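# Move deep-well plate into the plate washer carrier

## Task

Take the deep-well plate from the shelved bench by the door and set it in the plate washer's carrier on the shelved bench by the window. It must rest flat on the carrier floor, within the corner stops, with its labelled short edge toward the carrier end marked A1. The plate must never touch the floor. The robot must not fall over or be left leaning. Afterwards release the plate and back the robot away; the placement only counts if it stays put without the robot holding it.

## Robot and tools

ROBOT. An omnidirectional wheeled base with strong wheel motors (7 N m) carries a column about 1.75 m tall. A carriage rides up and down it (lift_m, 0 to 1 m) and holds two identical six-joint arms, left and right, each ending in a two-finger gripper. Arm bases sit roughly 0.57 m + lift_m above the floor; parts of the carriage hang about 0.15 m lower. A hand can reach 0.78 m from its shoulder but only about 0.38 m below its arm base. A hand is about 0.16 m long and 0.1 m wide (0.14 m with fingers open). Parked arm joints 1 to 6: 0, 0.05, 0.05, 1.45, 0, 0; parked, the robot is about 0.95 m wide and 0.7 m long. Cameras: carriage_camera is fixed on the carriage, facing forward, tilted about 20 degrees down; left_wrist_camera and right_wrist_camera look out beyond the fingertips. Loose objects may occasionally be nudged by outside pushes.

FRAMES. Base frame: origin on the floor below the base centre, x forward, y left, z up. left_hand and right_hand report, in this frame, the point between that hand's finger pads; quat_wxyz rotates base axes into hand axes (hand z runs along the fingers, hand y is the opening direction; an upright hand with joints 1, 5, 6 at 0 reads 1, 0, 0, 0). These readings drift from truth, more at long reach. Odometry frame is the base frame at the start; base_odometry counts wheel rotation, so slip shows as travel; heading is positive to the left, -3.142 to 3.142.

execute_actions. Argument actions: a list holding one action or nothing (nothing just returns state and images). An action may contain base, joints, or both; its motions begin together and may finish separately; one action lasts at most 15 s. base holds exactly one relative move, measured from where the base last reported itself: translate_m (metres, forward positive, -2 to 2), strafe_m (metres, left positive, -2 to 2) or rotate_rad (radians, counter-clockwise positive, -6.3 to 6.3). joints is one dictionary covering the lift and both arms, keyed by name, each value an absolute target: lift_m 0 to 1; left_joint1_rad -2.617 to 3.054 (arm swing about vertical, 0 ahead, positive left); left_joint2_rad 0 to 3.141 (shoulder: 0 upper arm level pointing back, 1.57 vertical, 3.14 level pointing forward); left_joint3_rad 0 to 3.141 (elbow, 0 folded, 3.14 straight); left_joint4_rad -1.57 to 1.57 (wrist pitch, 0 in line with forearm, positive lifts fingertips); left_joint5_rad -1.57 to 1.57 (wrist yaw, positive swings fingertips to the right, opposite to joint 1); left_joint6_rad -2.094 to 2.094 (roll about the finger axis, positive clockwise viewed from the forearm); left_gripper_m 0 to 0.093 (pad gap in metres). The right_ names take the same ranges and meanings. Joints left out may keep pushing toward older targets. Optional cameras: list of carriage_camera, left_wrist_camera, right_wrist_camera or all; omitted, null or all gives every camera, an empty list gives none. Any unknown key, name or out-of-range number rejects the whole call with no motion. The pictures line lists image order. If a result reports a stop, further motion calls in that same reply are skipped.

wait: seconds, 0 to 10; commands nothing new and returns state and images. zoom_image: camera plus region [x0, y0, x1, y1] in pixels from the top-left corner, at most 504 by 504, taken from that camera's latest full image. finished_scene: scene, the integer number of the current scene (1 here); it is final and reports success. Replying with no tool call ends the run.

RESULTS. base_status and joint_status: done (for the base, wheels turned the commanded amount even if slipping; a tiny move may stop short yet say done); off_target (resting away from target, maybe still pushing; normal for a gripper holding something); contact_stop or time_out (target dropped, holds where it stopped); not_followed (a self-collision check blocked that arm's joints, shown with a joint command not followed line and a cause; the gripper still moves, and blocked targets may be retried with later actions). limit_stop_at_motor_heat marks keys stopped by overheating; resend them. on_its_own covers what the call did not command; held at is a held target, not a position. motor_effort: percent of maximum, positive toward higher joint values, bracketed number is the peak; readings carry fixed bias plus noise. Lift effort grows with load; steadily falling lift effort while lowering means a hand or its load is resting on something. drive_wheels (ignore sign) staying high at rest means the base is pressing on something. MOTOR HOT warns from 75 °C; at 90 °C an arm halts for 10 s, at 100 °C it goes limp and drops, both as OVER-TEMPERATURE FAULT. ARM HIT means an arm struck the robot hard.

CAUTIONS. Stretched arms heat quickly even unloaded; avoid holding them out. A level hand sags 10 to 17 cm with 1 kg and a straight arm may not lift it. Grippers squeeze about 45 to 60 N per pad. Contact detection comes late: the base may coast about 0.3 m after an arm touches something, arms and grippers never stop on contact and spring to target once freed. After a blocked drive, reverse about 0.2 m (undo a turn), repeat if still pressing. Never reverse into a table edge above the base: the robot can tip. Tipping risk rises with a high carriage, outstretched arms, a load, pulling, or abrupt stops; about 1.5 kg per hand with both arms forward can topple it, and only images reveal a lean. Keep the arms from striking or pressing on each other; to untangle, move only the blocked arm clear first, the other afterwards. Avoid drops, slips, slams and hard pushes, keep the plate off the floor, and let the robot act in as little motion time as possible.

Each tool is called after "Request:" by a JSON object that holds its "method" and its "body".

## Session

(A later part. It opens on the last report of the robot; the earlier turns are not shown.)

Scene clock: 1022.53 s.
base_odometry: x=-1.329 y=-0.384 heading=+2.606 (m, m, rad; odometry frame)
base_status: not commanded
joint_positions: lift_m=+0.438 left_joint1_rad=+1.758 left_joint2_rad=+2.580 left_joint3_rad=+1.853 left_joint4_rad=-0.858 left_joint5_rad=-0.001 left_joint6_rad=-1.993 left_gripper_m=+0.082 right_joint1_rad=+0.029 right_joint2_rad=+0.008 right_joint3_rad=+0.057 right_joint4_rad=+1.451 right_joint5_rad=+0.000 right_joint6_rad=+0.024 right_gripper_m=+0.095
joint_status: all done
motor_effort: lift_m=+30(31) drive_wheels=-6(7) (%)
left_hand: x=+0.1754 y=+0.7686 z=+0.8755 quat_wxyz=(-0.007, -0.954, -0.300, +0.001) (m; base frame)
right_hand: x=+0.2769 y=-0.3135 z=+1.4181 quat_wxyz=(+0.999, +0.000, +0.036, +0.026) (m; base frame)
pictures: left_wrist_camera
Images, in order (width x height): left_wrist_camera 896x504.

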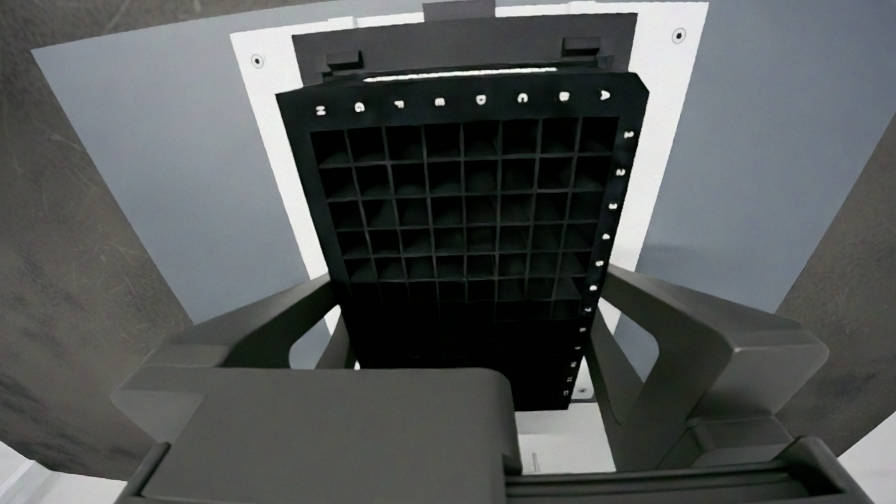

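Request:
{"method": "execute_actions", "body": {"actions": [{"base": {"translate_m": -0.004}, "joints": {"lift_m": 0.446}}], "cameras": ["left_wrist_camera"]}}

Request:
{"method": "zoom_image", "body": {"camera": "left_wrist_camera", "region": [280, 10, 400, 100]}}

Request:
{"method": "zoom_image", "body": {"camera": "left_wrist_camera", "region": [530, 0, 650, 90]}}

Scene clock: 1041.77 s.
MOTOR HOT: a motor of the left arm reached 75 °C. Now the hottest motor of the left arm, joint 2 (shoulder), reports 75 °C. The controller's stop level is 90 °C. To cool a motor, set the load down, stop pushing, or move to a pose that needs little force.
base_odometry: x=-1.326 y=-0.386 heading=+2.606 (m, m, rad; odometry frame)
base_status: done
joint_positions: lift_m=+0.446 left_joint1_rad=+1.764 left_joint2_rad=+2.582 left_joint3_rad=+1.853 left_joint4_rad=-0.855 left_joint5_rad=+0.000 left_joint6_rad=-1.993 left_gripper_m=+0.082 right_joint1_rad=+0.029 right_joint2_rad=+0.008 right_joint3_rad=+0.057 right_joint4_rad=+1.451 right_joint5_rad=+0.000 right_joint6_rad=+0.024 right_gripper_m=+0.095
joint_status: all done
motor_effort: lift_m=+32(38) drive_wheels=+6(16) (%)
left_hand: x=+0.1726 y=+0.7685 z=+0.8826 quat_wxyz=(-0.006, -0.953, -0.303, +0.001) (m; base frame)
right_hand: x=+0.2769 y=-0.3135 z=+1.4259 quat_wxyz=(+0.999, +0.000, +0.036, +0.026) (m; base frame)
pictures: left_wrist_camera
Images, in order (width x height): left_wrist_camera 896x504.

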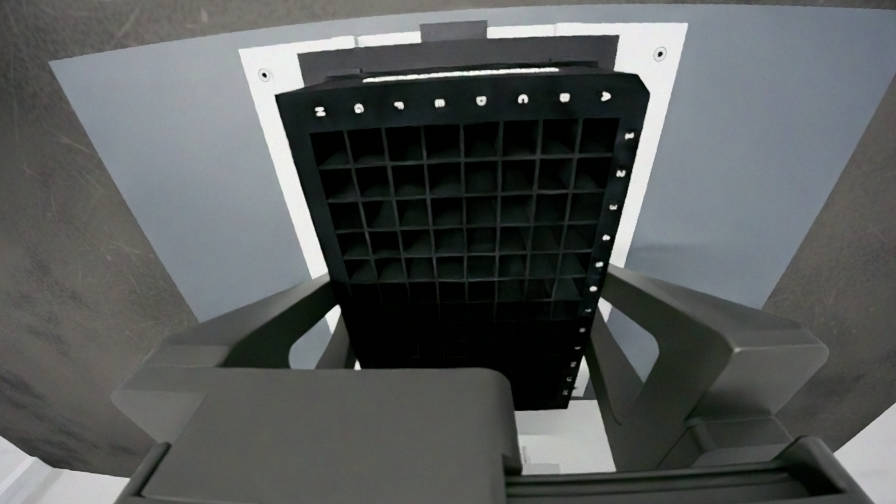

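Region (280, 10, 400, 100) of left_wrist_camera's 896x504 image, scaled by 4.200, with more detail than that image has; it fills the top 378 rows of this view, and the rest is white.

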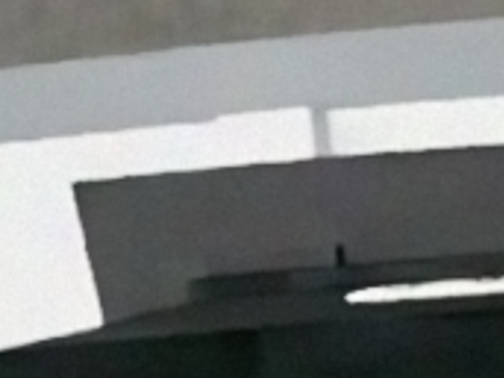

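Region (530, 0, 650, 90) of left_wrist_camera's 896x504 image, scaled by 4.200, with more detail than that image has; it fills the top 378 rows of this view, and the rest is white.

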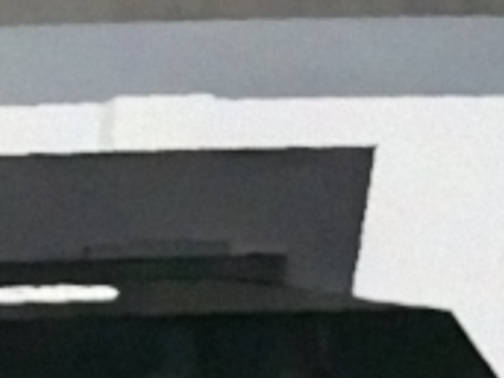

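Request:
{"method": "execute_actions", "body": {"actions": [{"base": {"translate_m": 0.0035}}], "cameras": ["left_wrist_camera"]}}

Request:
{"method": "zoom_image", "body": {"camera": "left_wrist_camera", "region": [280, 20, 650, 110]}}

Scene clock: 1052.23 s.
MOTOR HOT: still on. Now the hottest motor of the left arm, joint 2 (shoulder), reports 77 °C; the controller's stop level is 90 °C.
base_odometry: x=-1.328 y=-0.384 heading=+2.605 (m, m, rad; odometry frame)
base_status: done
joint_positions: lift_m=+0.446 left_joint1_rad=+1.764 left_joint2_rad=+2.582 left_joint3_rad=+1.853 left_joint4_rad=-0.855 left_joint5_rad=+0.000 left_joint6_rad=-1.993 left_gripper_m=+0.082 right_joint1_rad=+0.029 right_joint2_rad=+0.008 right_joint3_rad=+0.057 right_joint4_rad=+1.451 right_joint5_rad=+0.000 right_joint6_rad=+0.024 right_gripper_m=+0.095
joint_status: not commanded
motor_effort: lift_m=+32(32) drive_wheels=-5(13) (%)
left_hand: x=+0.1724 y=+0.7685 z=+0.8826 quat_wxyz=(-0.006, -0.953, -0.303, +0.001) (m; base frame)
right_hand: x=+0.2769 y=-0.3135 z=+1.4259 quat_wxyz=(+0.999, +0.000, +0.036, +0.026) (m; base frame)
pictures: left_wrist_camera
Images, in order (width x height): left_wrist_camera 896x504.

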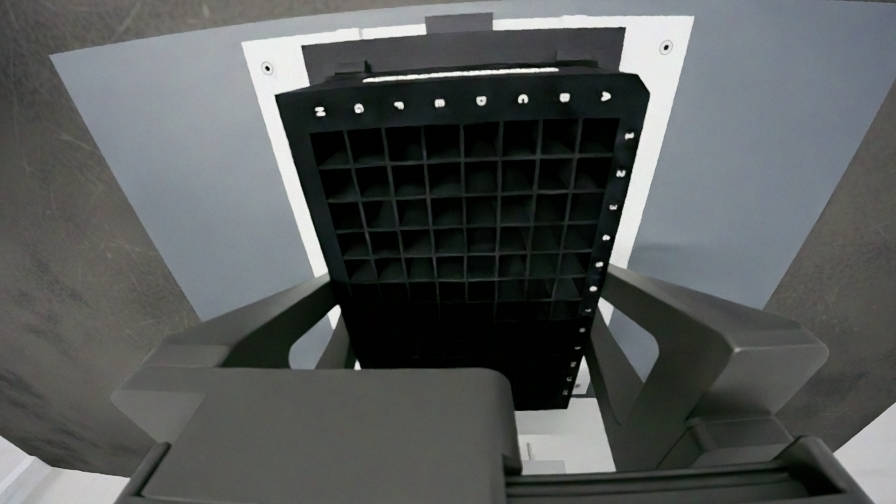

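Region (280, 20, 650, 110) of left_wrist_camera's 896x504 image, scaled by 1.362, with more detail than that image has; it fills the top 123 rows of this view, and the rest is white.

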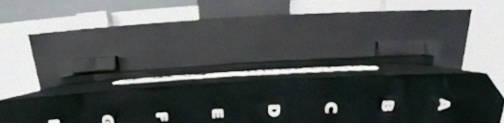

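Request:
{"method": "execute_actions", "body": {"actions": [{"joints": {"lift_m": 0.432}}], "cameras": ["left_wrist_camera"]}}

Request:
{"method": "zoom_image", "body": {"camera": "left_wrist_camera", "region": [270, 10, 660, 110]}}

Scene clock: 1058.83 s.
MOTOR HOT: still on. Now the hottest motor of the left arm, joint 2 (shoulder), reports 79 °C; the controller's stop level is 90 °C.
base_odometry: x=-1.328 y=-0.384 heading=+2.605 (m, m, rad; odometry frame)
base_status: not commanded
joint_positions: lift_m=+0.432 left_joint1_rad=+1.764 left_joint2_rad=+2.571 left_joint3_rad=+1.861 left_joint4_rad=-0.872 left_joint5_rad=+0.005 left_joint6_rad=-1.989 left_gripper_m=+0.082 right_joint1_rad=+0.029 right_joint2_rad=+0.008 right_joint3_rad=+0.057 right_joint4_rad=+1.451 right_joint5_rad=+0.000 right_joint6_rad=+0.024 right_gripper_m=+0.095
joint_status: all done
motor_effort: lift_m=+29(30) drive_wheels=-5(6) (%)
left_hand: x=+0.1732 y=+0.7695 z=+0.8753 quat_wxyz=(-0.006, -0.954, -0.301, -0.002) (m; base frame)
right_hand: x=+0.2769 y=-0.3135 z=+1.4122 quat_wxyz=(+0.999, +0.000, +0.036, +0.026) (m; base frame)
pictures: left_wrist_camera
Images, in order (width x height): left_wrist_camera 896x504.

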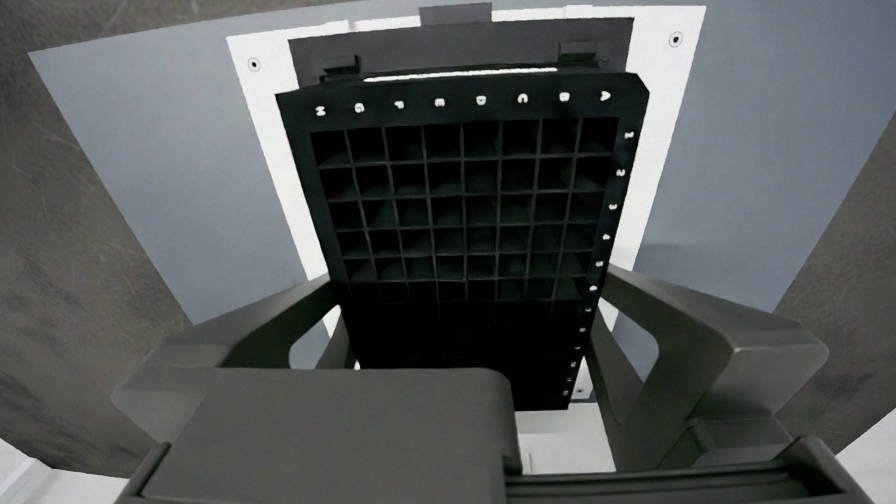

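Region (270, 10, 660, 110) of left_wrist_camera's 896x504 image, scaled by 1.292, with more detail than that image has; it fills the top 129 rows of this view, and the rest is white.

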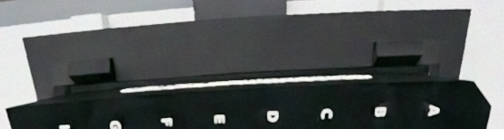

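Request:
{"method": "execute_actions", "body": {"actions": [{"joints": {"left_gripper_m": 0.093}}], "cameras": ["left_wrist_camera"]}}

Request:
{"method": "execute_actions", "body": {"actions": [{"joints": {"lift_m": 0.56}}], "cameras": ["left_wrist_camera"]}}

Scene clock: 1075.40 s.
MOTOR HOT: still on. Now the hottest motor of the left arm, joint 2 (shoulder), reports 80 °C; the controller's stop level is 90 °C.
base_odometry: x=-1.328 y=-0.384 heading=+2.605 (m, m, rad; odometry frame)
base_status: not commanded
joint_positions: lift_m=+0.432 left_joint1_rad=+1.764 left_joint2_rad=+2.573 left_joint3_rad=+1.861 left_joint4_rad=-0.870 left_joint5_rad=+0.005 left_joint6_rad=-1.989 left_gripper_m=+0.093 right_joint1_rad=+0.029 right_joint2_rad=+0.008 right_joint3_rad=+0.057 right_joint4_rad=+1.451 right_joint5_rad=+0.000 right_joint6_rad=+0.024 right_gripper_m=+0.095
joint_status: all done
motor_effort: lift_m=+28(28) drive_wheels=-4(4) (%)
left_hand: x=+0.1732 y=+0.7697 z=+0.8744 quat_wxyz=(-0.006, -0.954, -0.301, -0.002) (m; base frame)
right_hand: x=+0.2769 y=-0.3135 z=+1.4122 quat_wxyz=(+0.999, +0.000, +0.036, +0.026) (m; base frame)
pictures: left_wrist_camera
Images, in order (width x height): left_wrist_camera 896x504.

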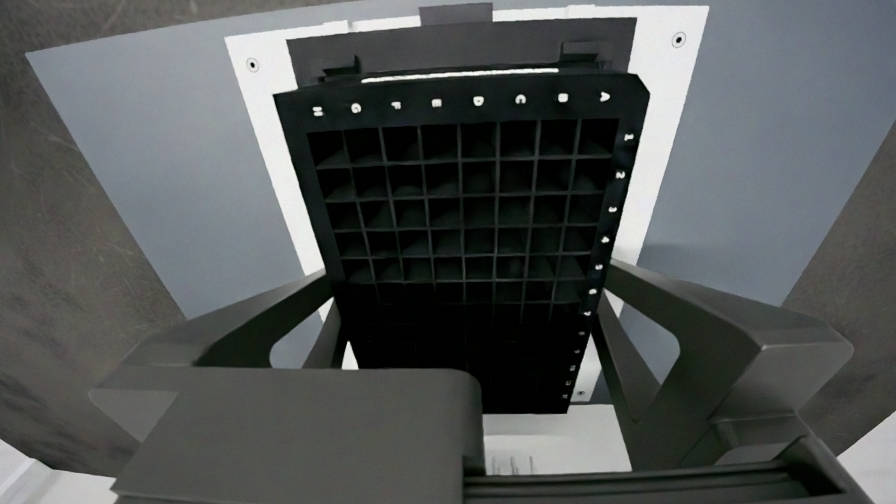

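Scene clock: 1076.43 s.
MOTOR HOT: still on. Now the hottest motor of the left arm, joint 2 (shoulder), reports 81 °C; the controller's stop level is 90 °C.
base_odometry: x=-1.328 y=-0.384 heading=+2.605 (m, m, rad; odometry frame)
base_status: not commanded
joint_positions: lift_m=+0.560 left_joint1_rad=+1.764 left_joint2_rad=+2.582 left_joint3_rad=+1.861 left_joint4_rad=-0.866 left_joint5_rad=+0.002 left_joint6_rad=-1.989 left_gripper_m=+0.093 right_joint1_rad=+0.029 right_joint2_rad=+0.008 right_joint3_rad=+0.057 right_joint4_rad=+1.451 right_joint5_rad=+0.000 right_joint6_rad=+0.024 right_gripper_m=+0.095
joint_status: all done
motor_effort: lift_m=+31(39) drive_wheels=+6(6) (%)
left_hand: x=+0.1729 y=+0.7685 z=+0.9982 quat_wxyz=(-0.008, -0.954, -0.301, +0.000) (m; base frame)
right_hand: x=+0.2769 y=-0.3135 z=+1.5400 quat_wxyz=(+0.999, +0.000, +0.036, +0.026) (m; base frame)
pictures: left_wrist_camera
Images, in order (width x height): left_wrist_camera 896x504.

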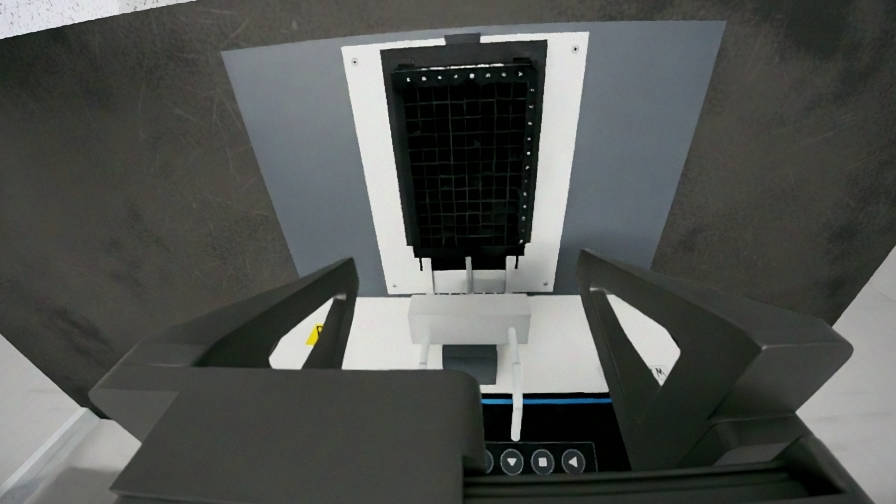

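Request:
{"method": "execute_actions", "body": {"actions": [{"joints":{"lift_m":0.55,"left_joint2_rad":1.45,"left_joint3_rad":0.65,"left_joint4_rad":-0.77}}]}}

Scene clock: 1118.50 s.
MOTOR HOT: still on. Now the hottest motor of the left arm, joint 2 (shoulder), reports 86 °C; the controller's stop level is 90 °C.
base_odometry: x=-1.328 y=-0.384 heading=+2.605 (m, m, rad; odometry frame)
base_status: not commanded
joint_positions: lift_m=+0.550 left_joint1_rad=+1.764 left_joint2_rad=+1.460 left_joint3_rad=+0.670 left_joint4_rad=-0.772 left_joint5_rad=+0.001 left_joint6_rad=-1.989 left_gripper_m=+0.093 right_joint1_rad=+0.029 right_joint2_rad=+0.008 right_joint3_rad=+0.056 right_joint4_rad=+1.451 right_joint5_rad=+0.000 right_joint6_rad=+0.024 right_gripper_m=+0.095
joint_status: all done
motor_effort: lift_m=+31(31) drive_wheels=-4(8) (%)
left_hand: x=+0.2219 y=+0.5178 z=+1.0953 quat_wxyz=(+0.004, -0.954, -0.301, -0.001) (m; base frame)
right_hand: x=+0.2773 y=-0.3135 z=+1.5297 quat_wxyz=(+0.999, +0.000, +0.036, +0.026) (m; base frame)
pictures: carriage_camera, left_wrist_camera, right_wrist_camera
Images, in order (width x height): carriage_camera 896x504, left_wrist_camera 896x504, right_wrist_camera 896x504.

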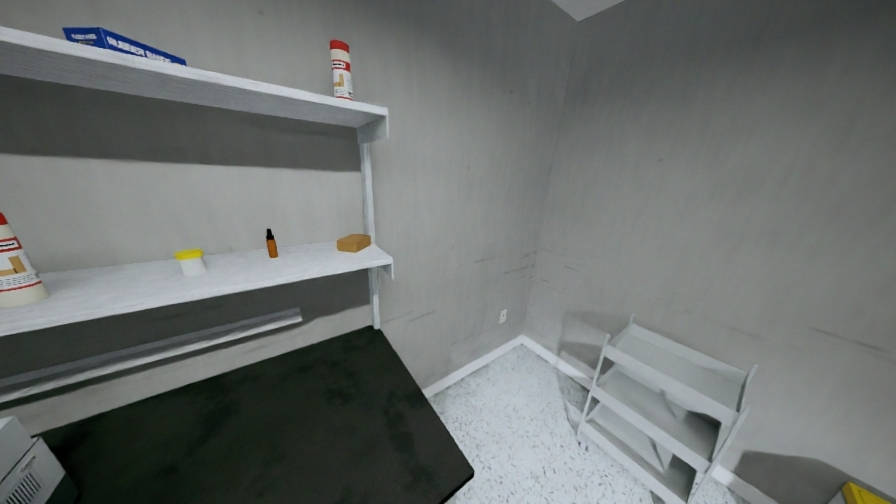

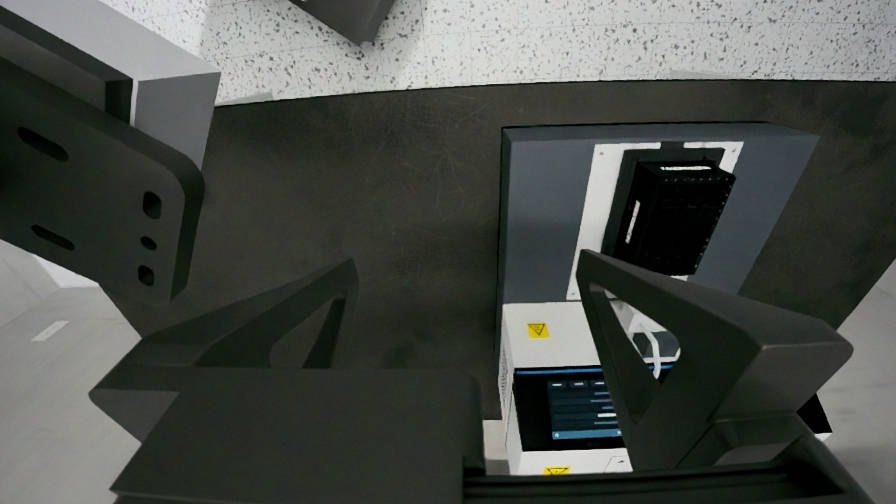

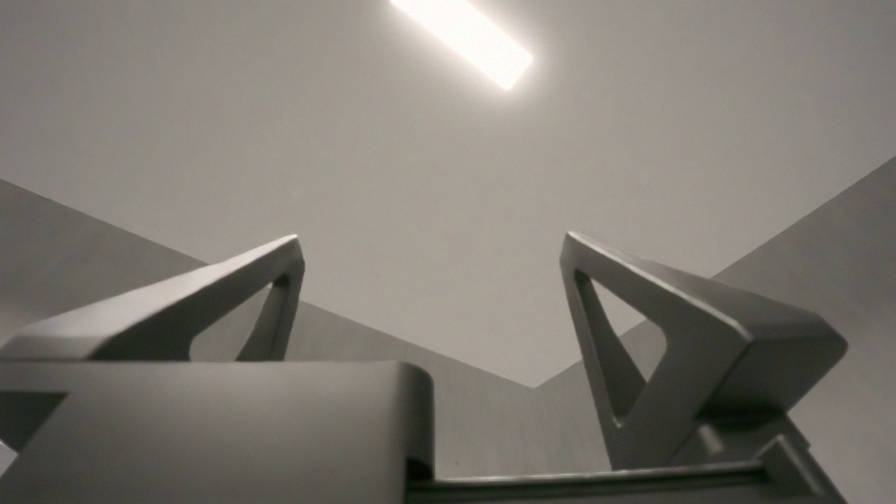

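Request:
{"method": "zoom_image", "body": {"camera": "left_wrist_camera", "region": [560, 120, 800, 300]}}

Region (560, 120, 800, 300) of left_wrist_camera's 896x504 image, scaled by 2.100, with more detail than that image has; it fills the top 378 rows of this view, and the rest is white.

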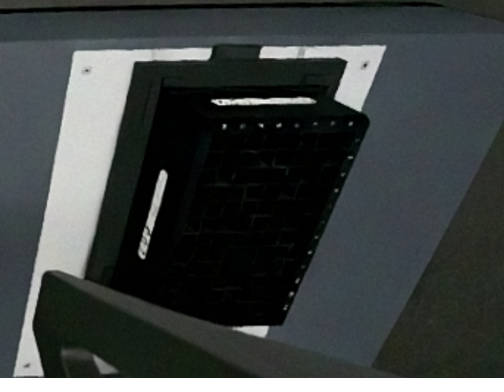

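Request:
{"method": "zoom_image", "body": {"camera": "left_wrist_camera", "region": [600, 135, 750, 235]}}

Region (600, 135, 750, 235) of left_wrist_camera's 896x504 image, scaled by 3.360, with more detail than that image has.

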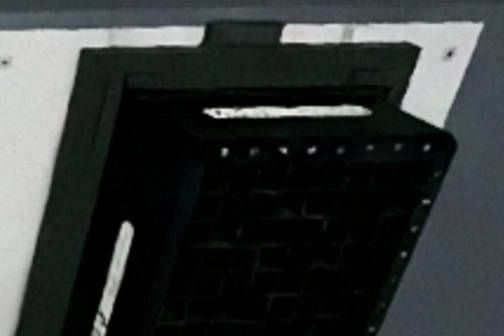

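Request:
{"method": "execute_actions", "body": {"actions": [{"base":{"translate_m":-0.4},"joints":{"lift_m":0.10,"left_joint1_rad":0.98,"left_joint2_rad":1.0,"left_joint3_rad":0.2,"left_joint4_rad":0.8,"left_joint5_rad":0,"left_joint6_rad":0}}]}}

Scene clock: 1241.30 s.
MOTOR HOT: cleared. Now the hottest motor of the left arm, joint 2 (shoulder), reports 57 °C.
base_odometry: x=-0.984 y=-0.588 heading=+2.605 (m, m, rad; odometry frame)
base_status: done
joint_positions: lift_m=+0.100 left_joint1_rad=+0.987 left_joint2_rad=+1.016 left_joint3_rad=+0.218 left_joint4_rad=+0.797 left_joint5_rad=+0.001 left_joint6_rad=-0.005 left_gripper_m=+0.093 right_joint1_rad=+0.029 right_joint2_rad=+0.008 right_joint3_rad=+0.056 right_joint4_rad=+1.453 right_joint5_rad=+0.000 right_joint6_rad=+0.024 right_gripper_m=+0.095
joint_status: all done
motor_effort: lift_m=+30(30) drive_wheels=+0(15) (%)
left_hand: x=+0.4497 y=+0.5982 z=+0.8515 quat_wxyz=(+0.623, -0.336, +0.623, +0.333) (m; base frame)
right_hand: x=+0.2767 y=-0.3135 z=+1.0798 quat_wxyz=(+0.999, +0.000, +0.035, +0.026) (m; base frame)
pictures: carriage_camera, left_wrist_camera, right_wrist_camera
Images, in order (width x height): carriage_camera 896x504, left_wrist_camera 896x504, right_wrist_camera 896x504.

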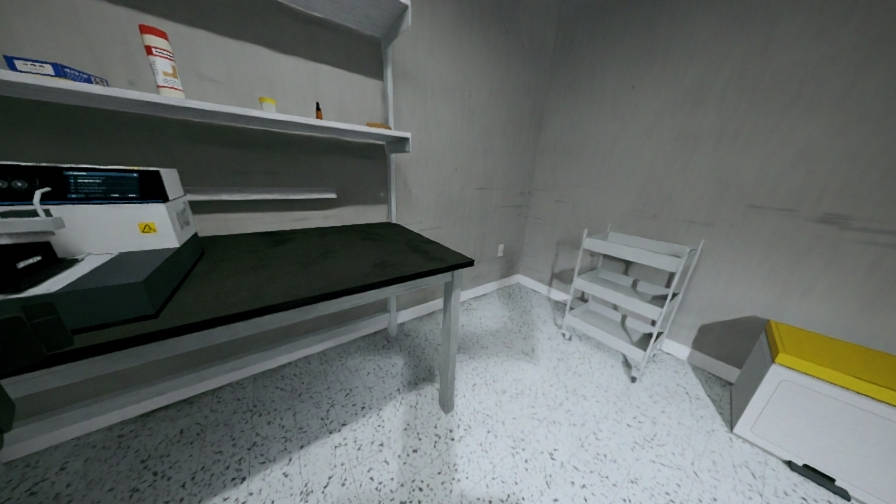

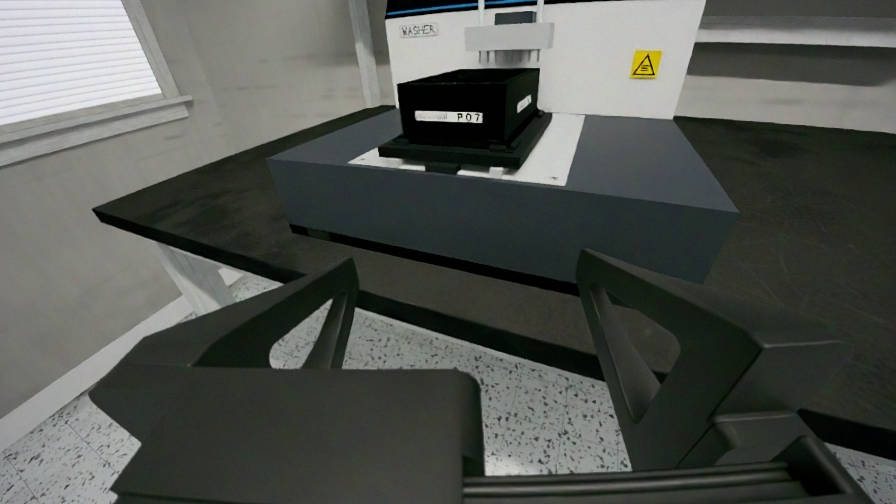

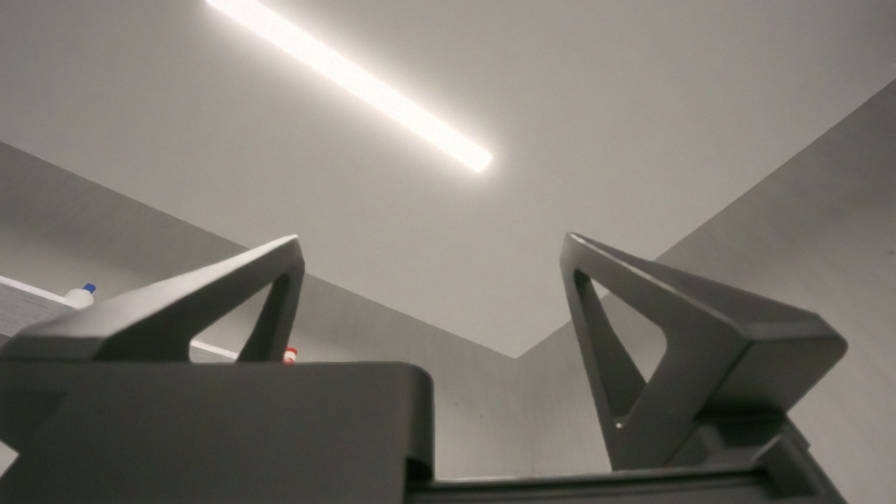

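Request:
{"method": "zoom_image", "body": {"camera": "left_wrist_camera", "region": [350, 50, 590, 200]}}

Region (350, 50, 590, 200) of left_wrist_camera's 896x504 image, scaled by 2.100, with more detail than that image has; it fills the top 315 rows of this view, and the rest is white.

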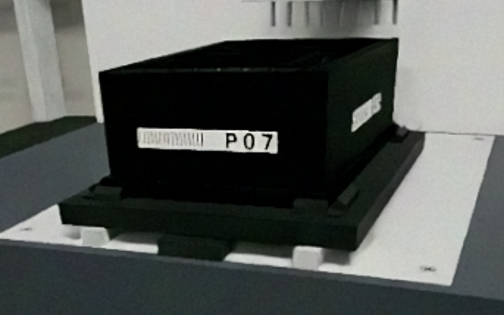

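Request:
{"method": "zoom_image", "body": {"camera": "left_wrist_camera", "region": [460, 90, 570, 175]}}

Request:
{"method": "zoom_image", "body": {"camera": "left_wrist_camera", "region": [370, 100, 480, 180]}}

Region (460, 90, 570, 175) of left_wrist_camera's 896x504 image, scaled by 4.582, with more detail than that image has; it fills the top 389 rows of this view, and the rest is white.

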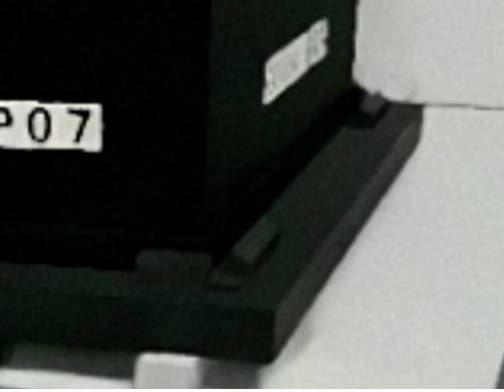

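Region (370, 100, 480, 180) of left_wrist_camera's 896x504 image, scaled by 4.582, with more detail than that image has; it fills the top 367 rows of this view, and the rest is white.

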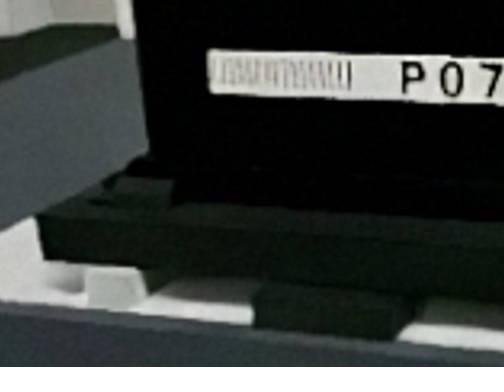

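Request:
{"method": "execute_actions", "body": {"actions": [{"joints":{"left_joint1_rad":0.0,"left_joint4_rad":1.45}}]}}

Scene clock: 1281.33 s.
base_odometry: x=-0.984 y=-0.588 heading=+2.605 (m, m, rad; odometry frame)
base_status: not commanded
joint_positions: lift_m=+0.100 left_joint1_rad=+0.009 left_joint2_rad=+1.016 left_joint3_rad=+0.218 left_joint4_rad=+1.447 left_joint5_rad=+0.001 left_joint6_rad=-0.005 left_gripper_m=+0.093 right_joint1_rad=+0.029 right_joint2_rad=+0.008 right_joint3_rad=+0.056 right_joint4_rad=+1.453 right_joint5_rad=+0.000 right_joint6_rad=+0.024 right_gripper_m=+0.095
joint_status: all done
motor_effort: lift_m=+30(30) drive_wheels=+1(1) (%)
left_hand: x=+0.5526 y=+0.3164 z=+1.0003 quat_wxyz=(+0.896, -0.003, +0.445, +0.002) (m; base frame)
right_hand: x=+0.2767 y=-0.3135 z=+1.0798 quat_wxyz=(+0.999, +0.000, +0.035, +0.026) (m; base frame)
pictures: carriage_camera, left_wrist_camera, right_wrist_camera
Images, in order (width x height): carriage_camera 896x504, left_wrist_camera 896x504, right_wrist_camera 896x504.

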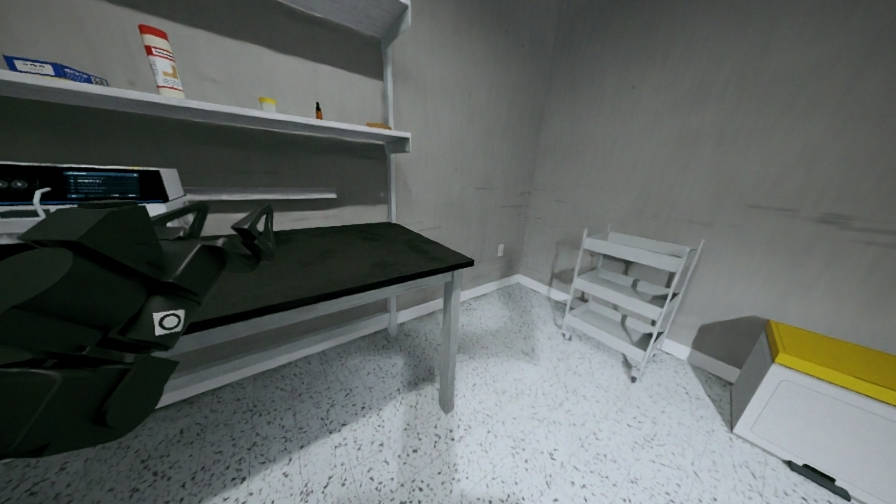

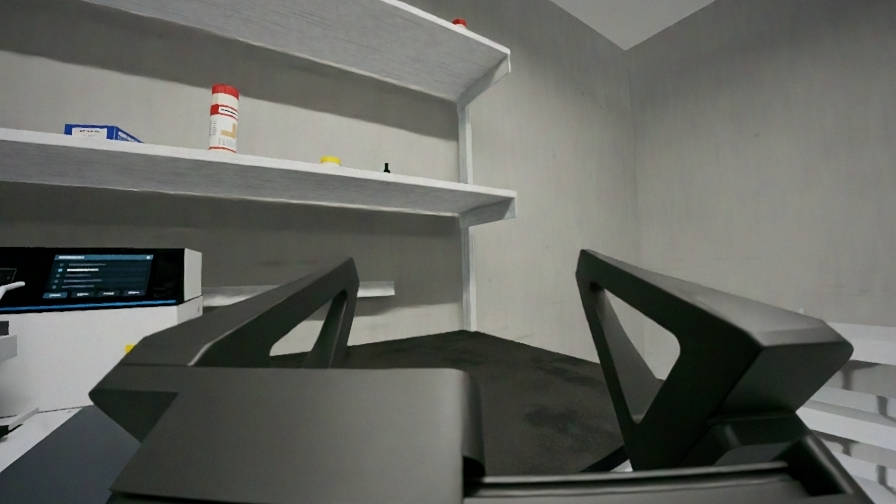

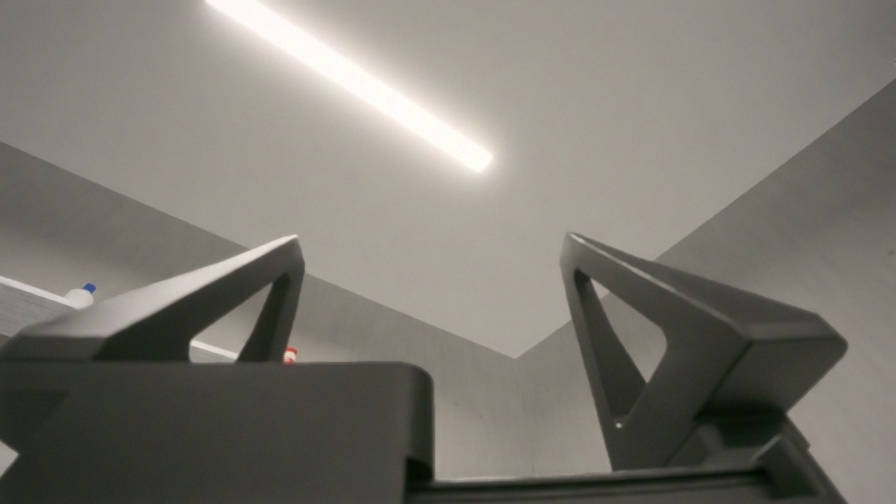

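Request:
{"method": "finished_scene", "body": {"scene": 1}}

The scene is finished: the task was done.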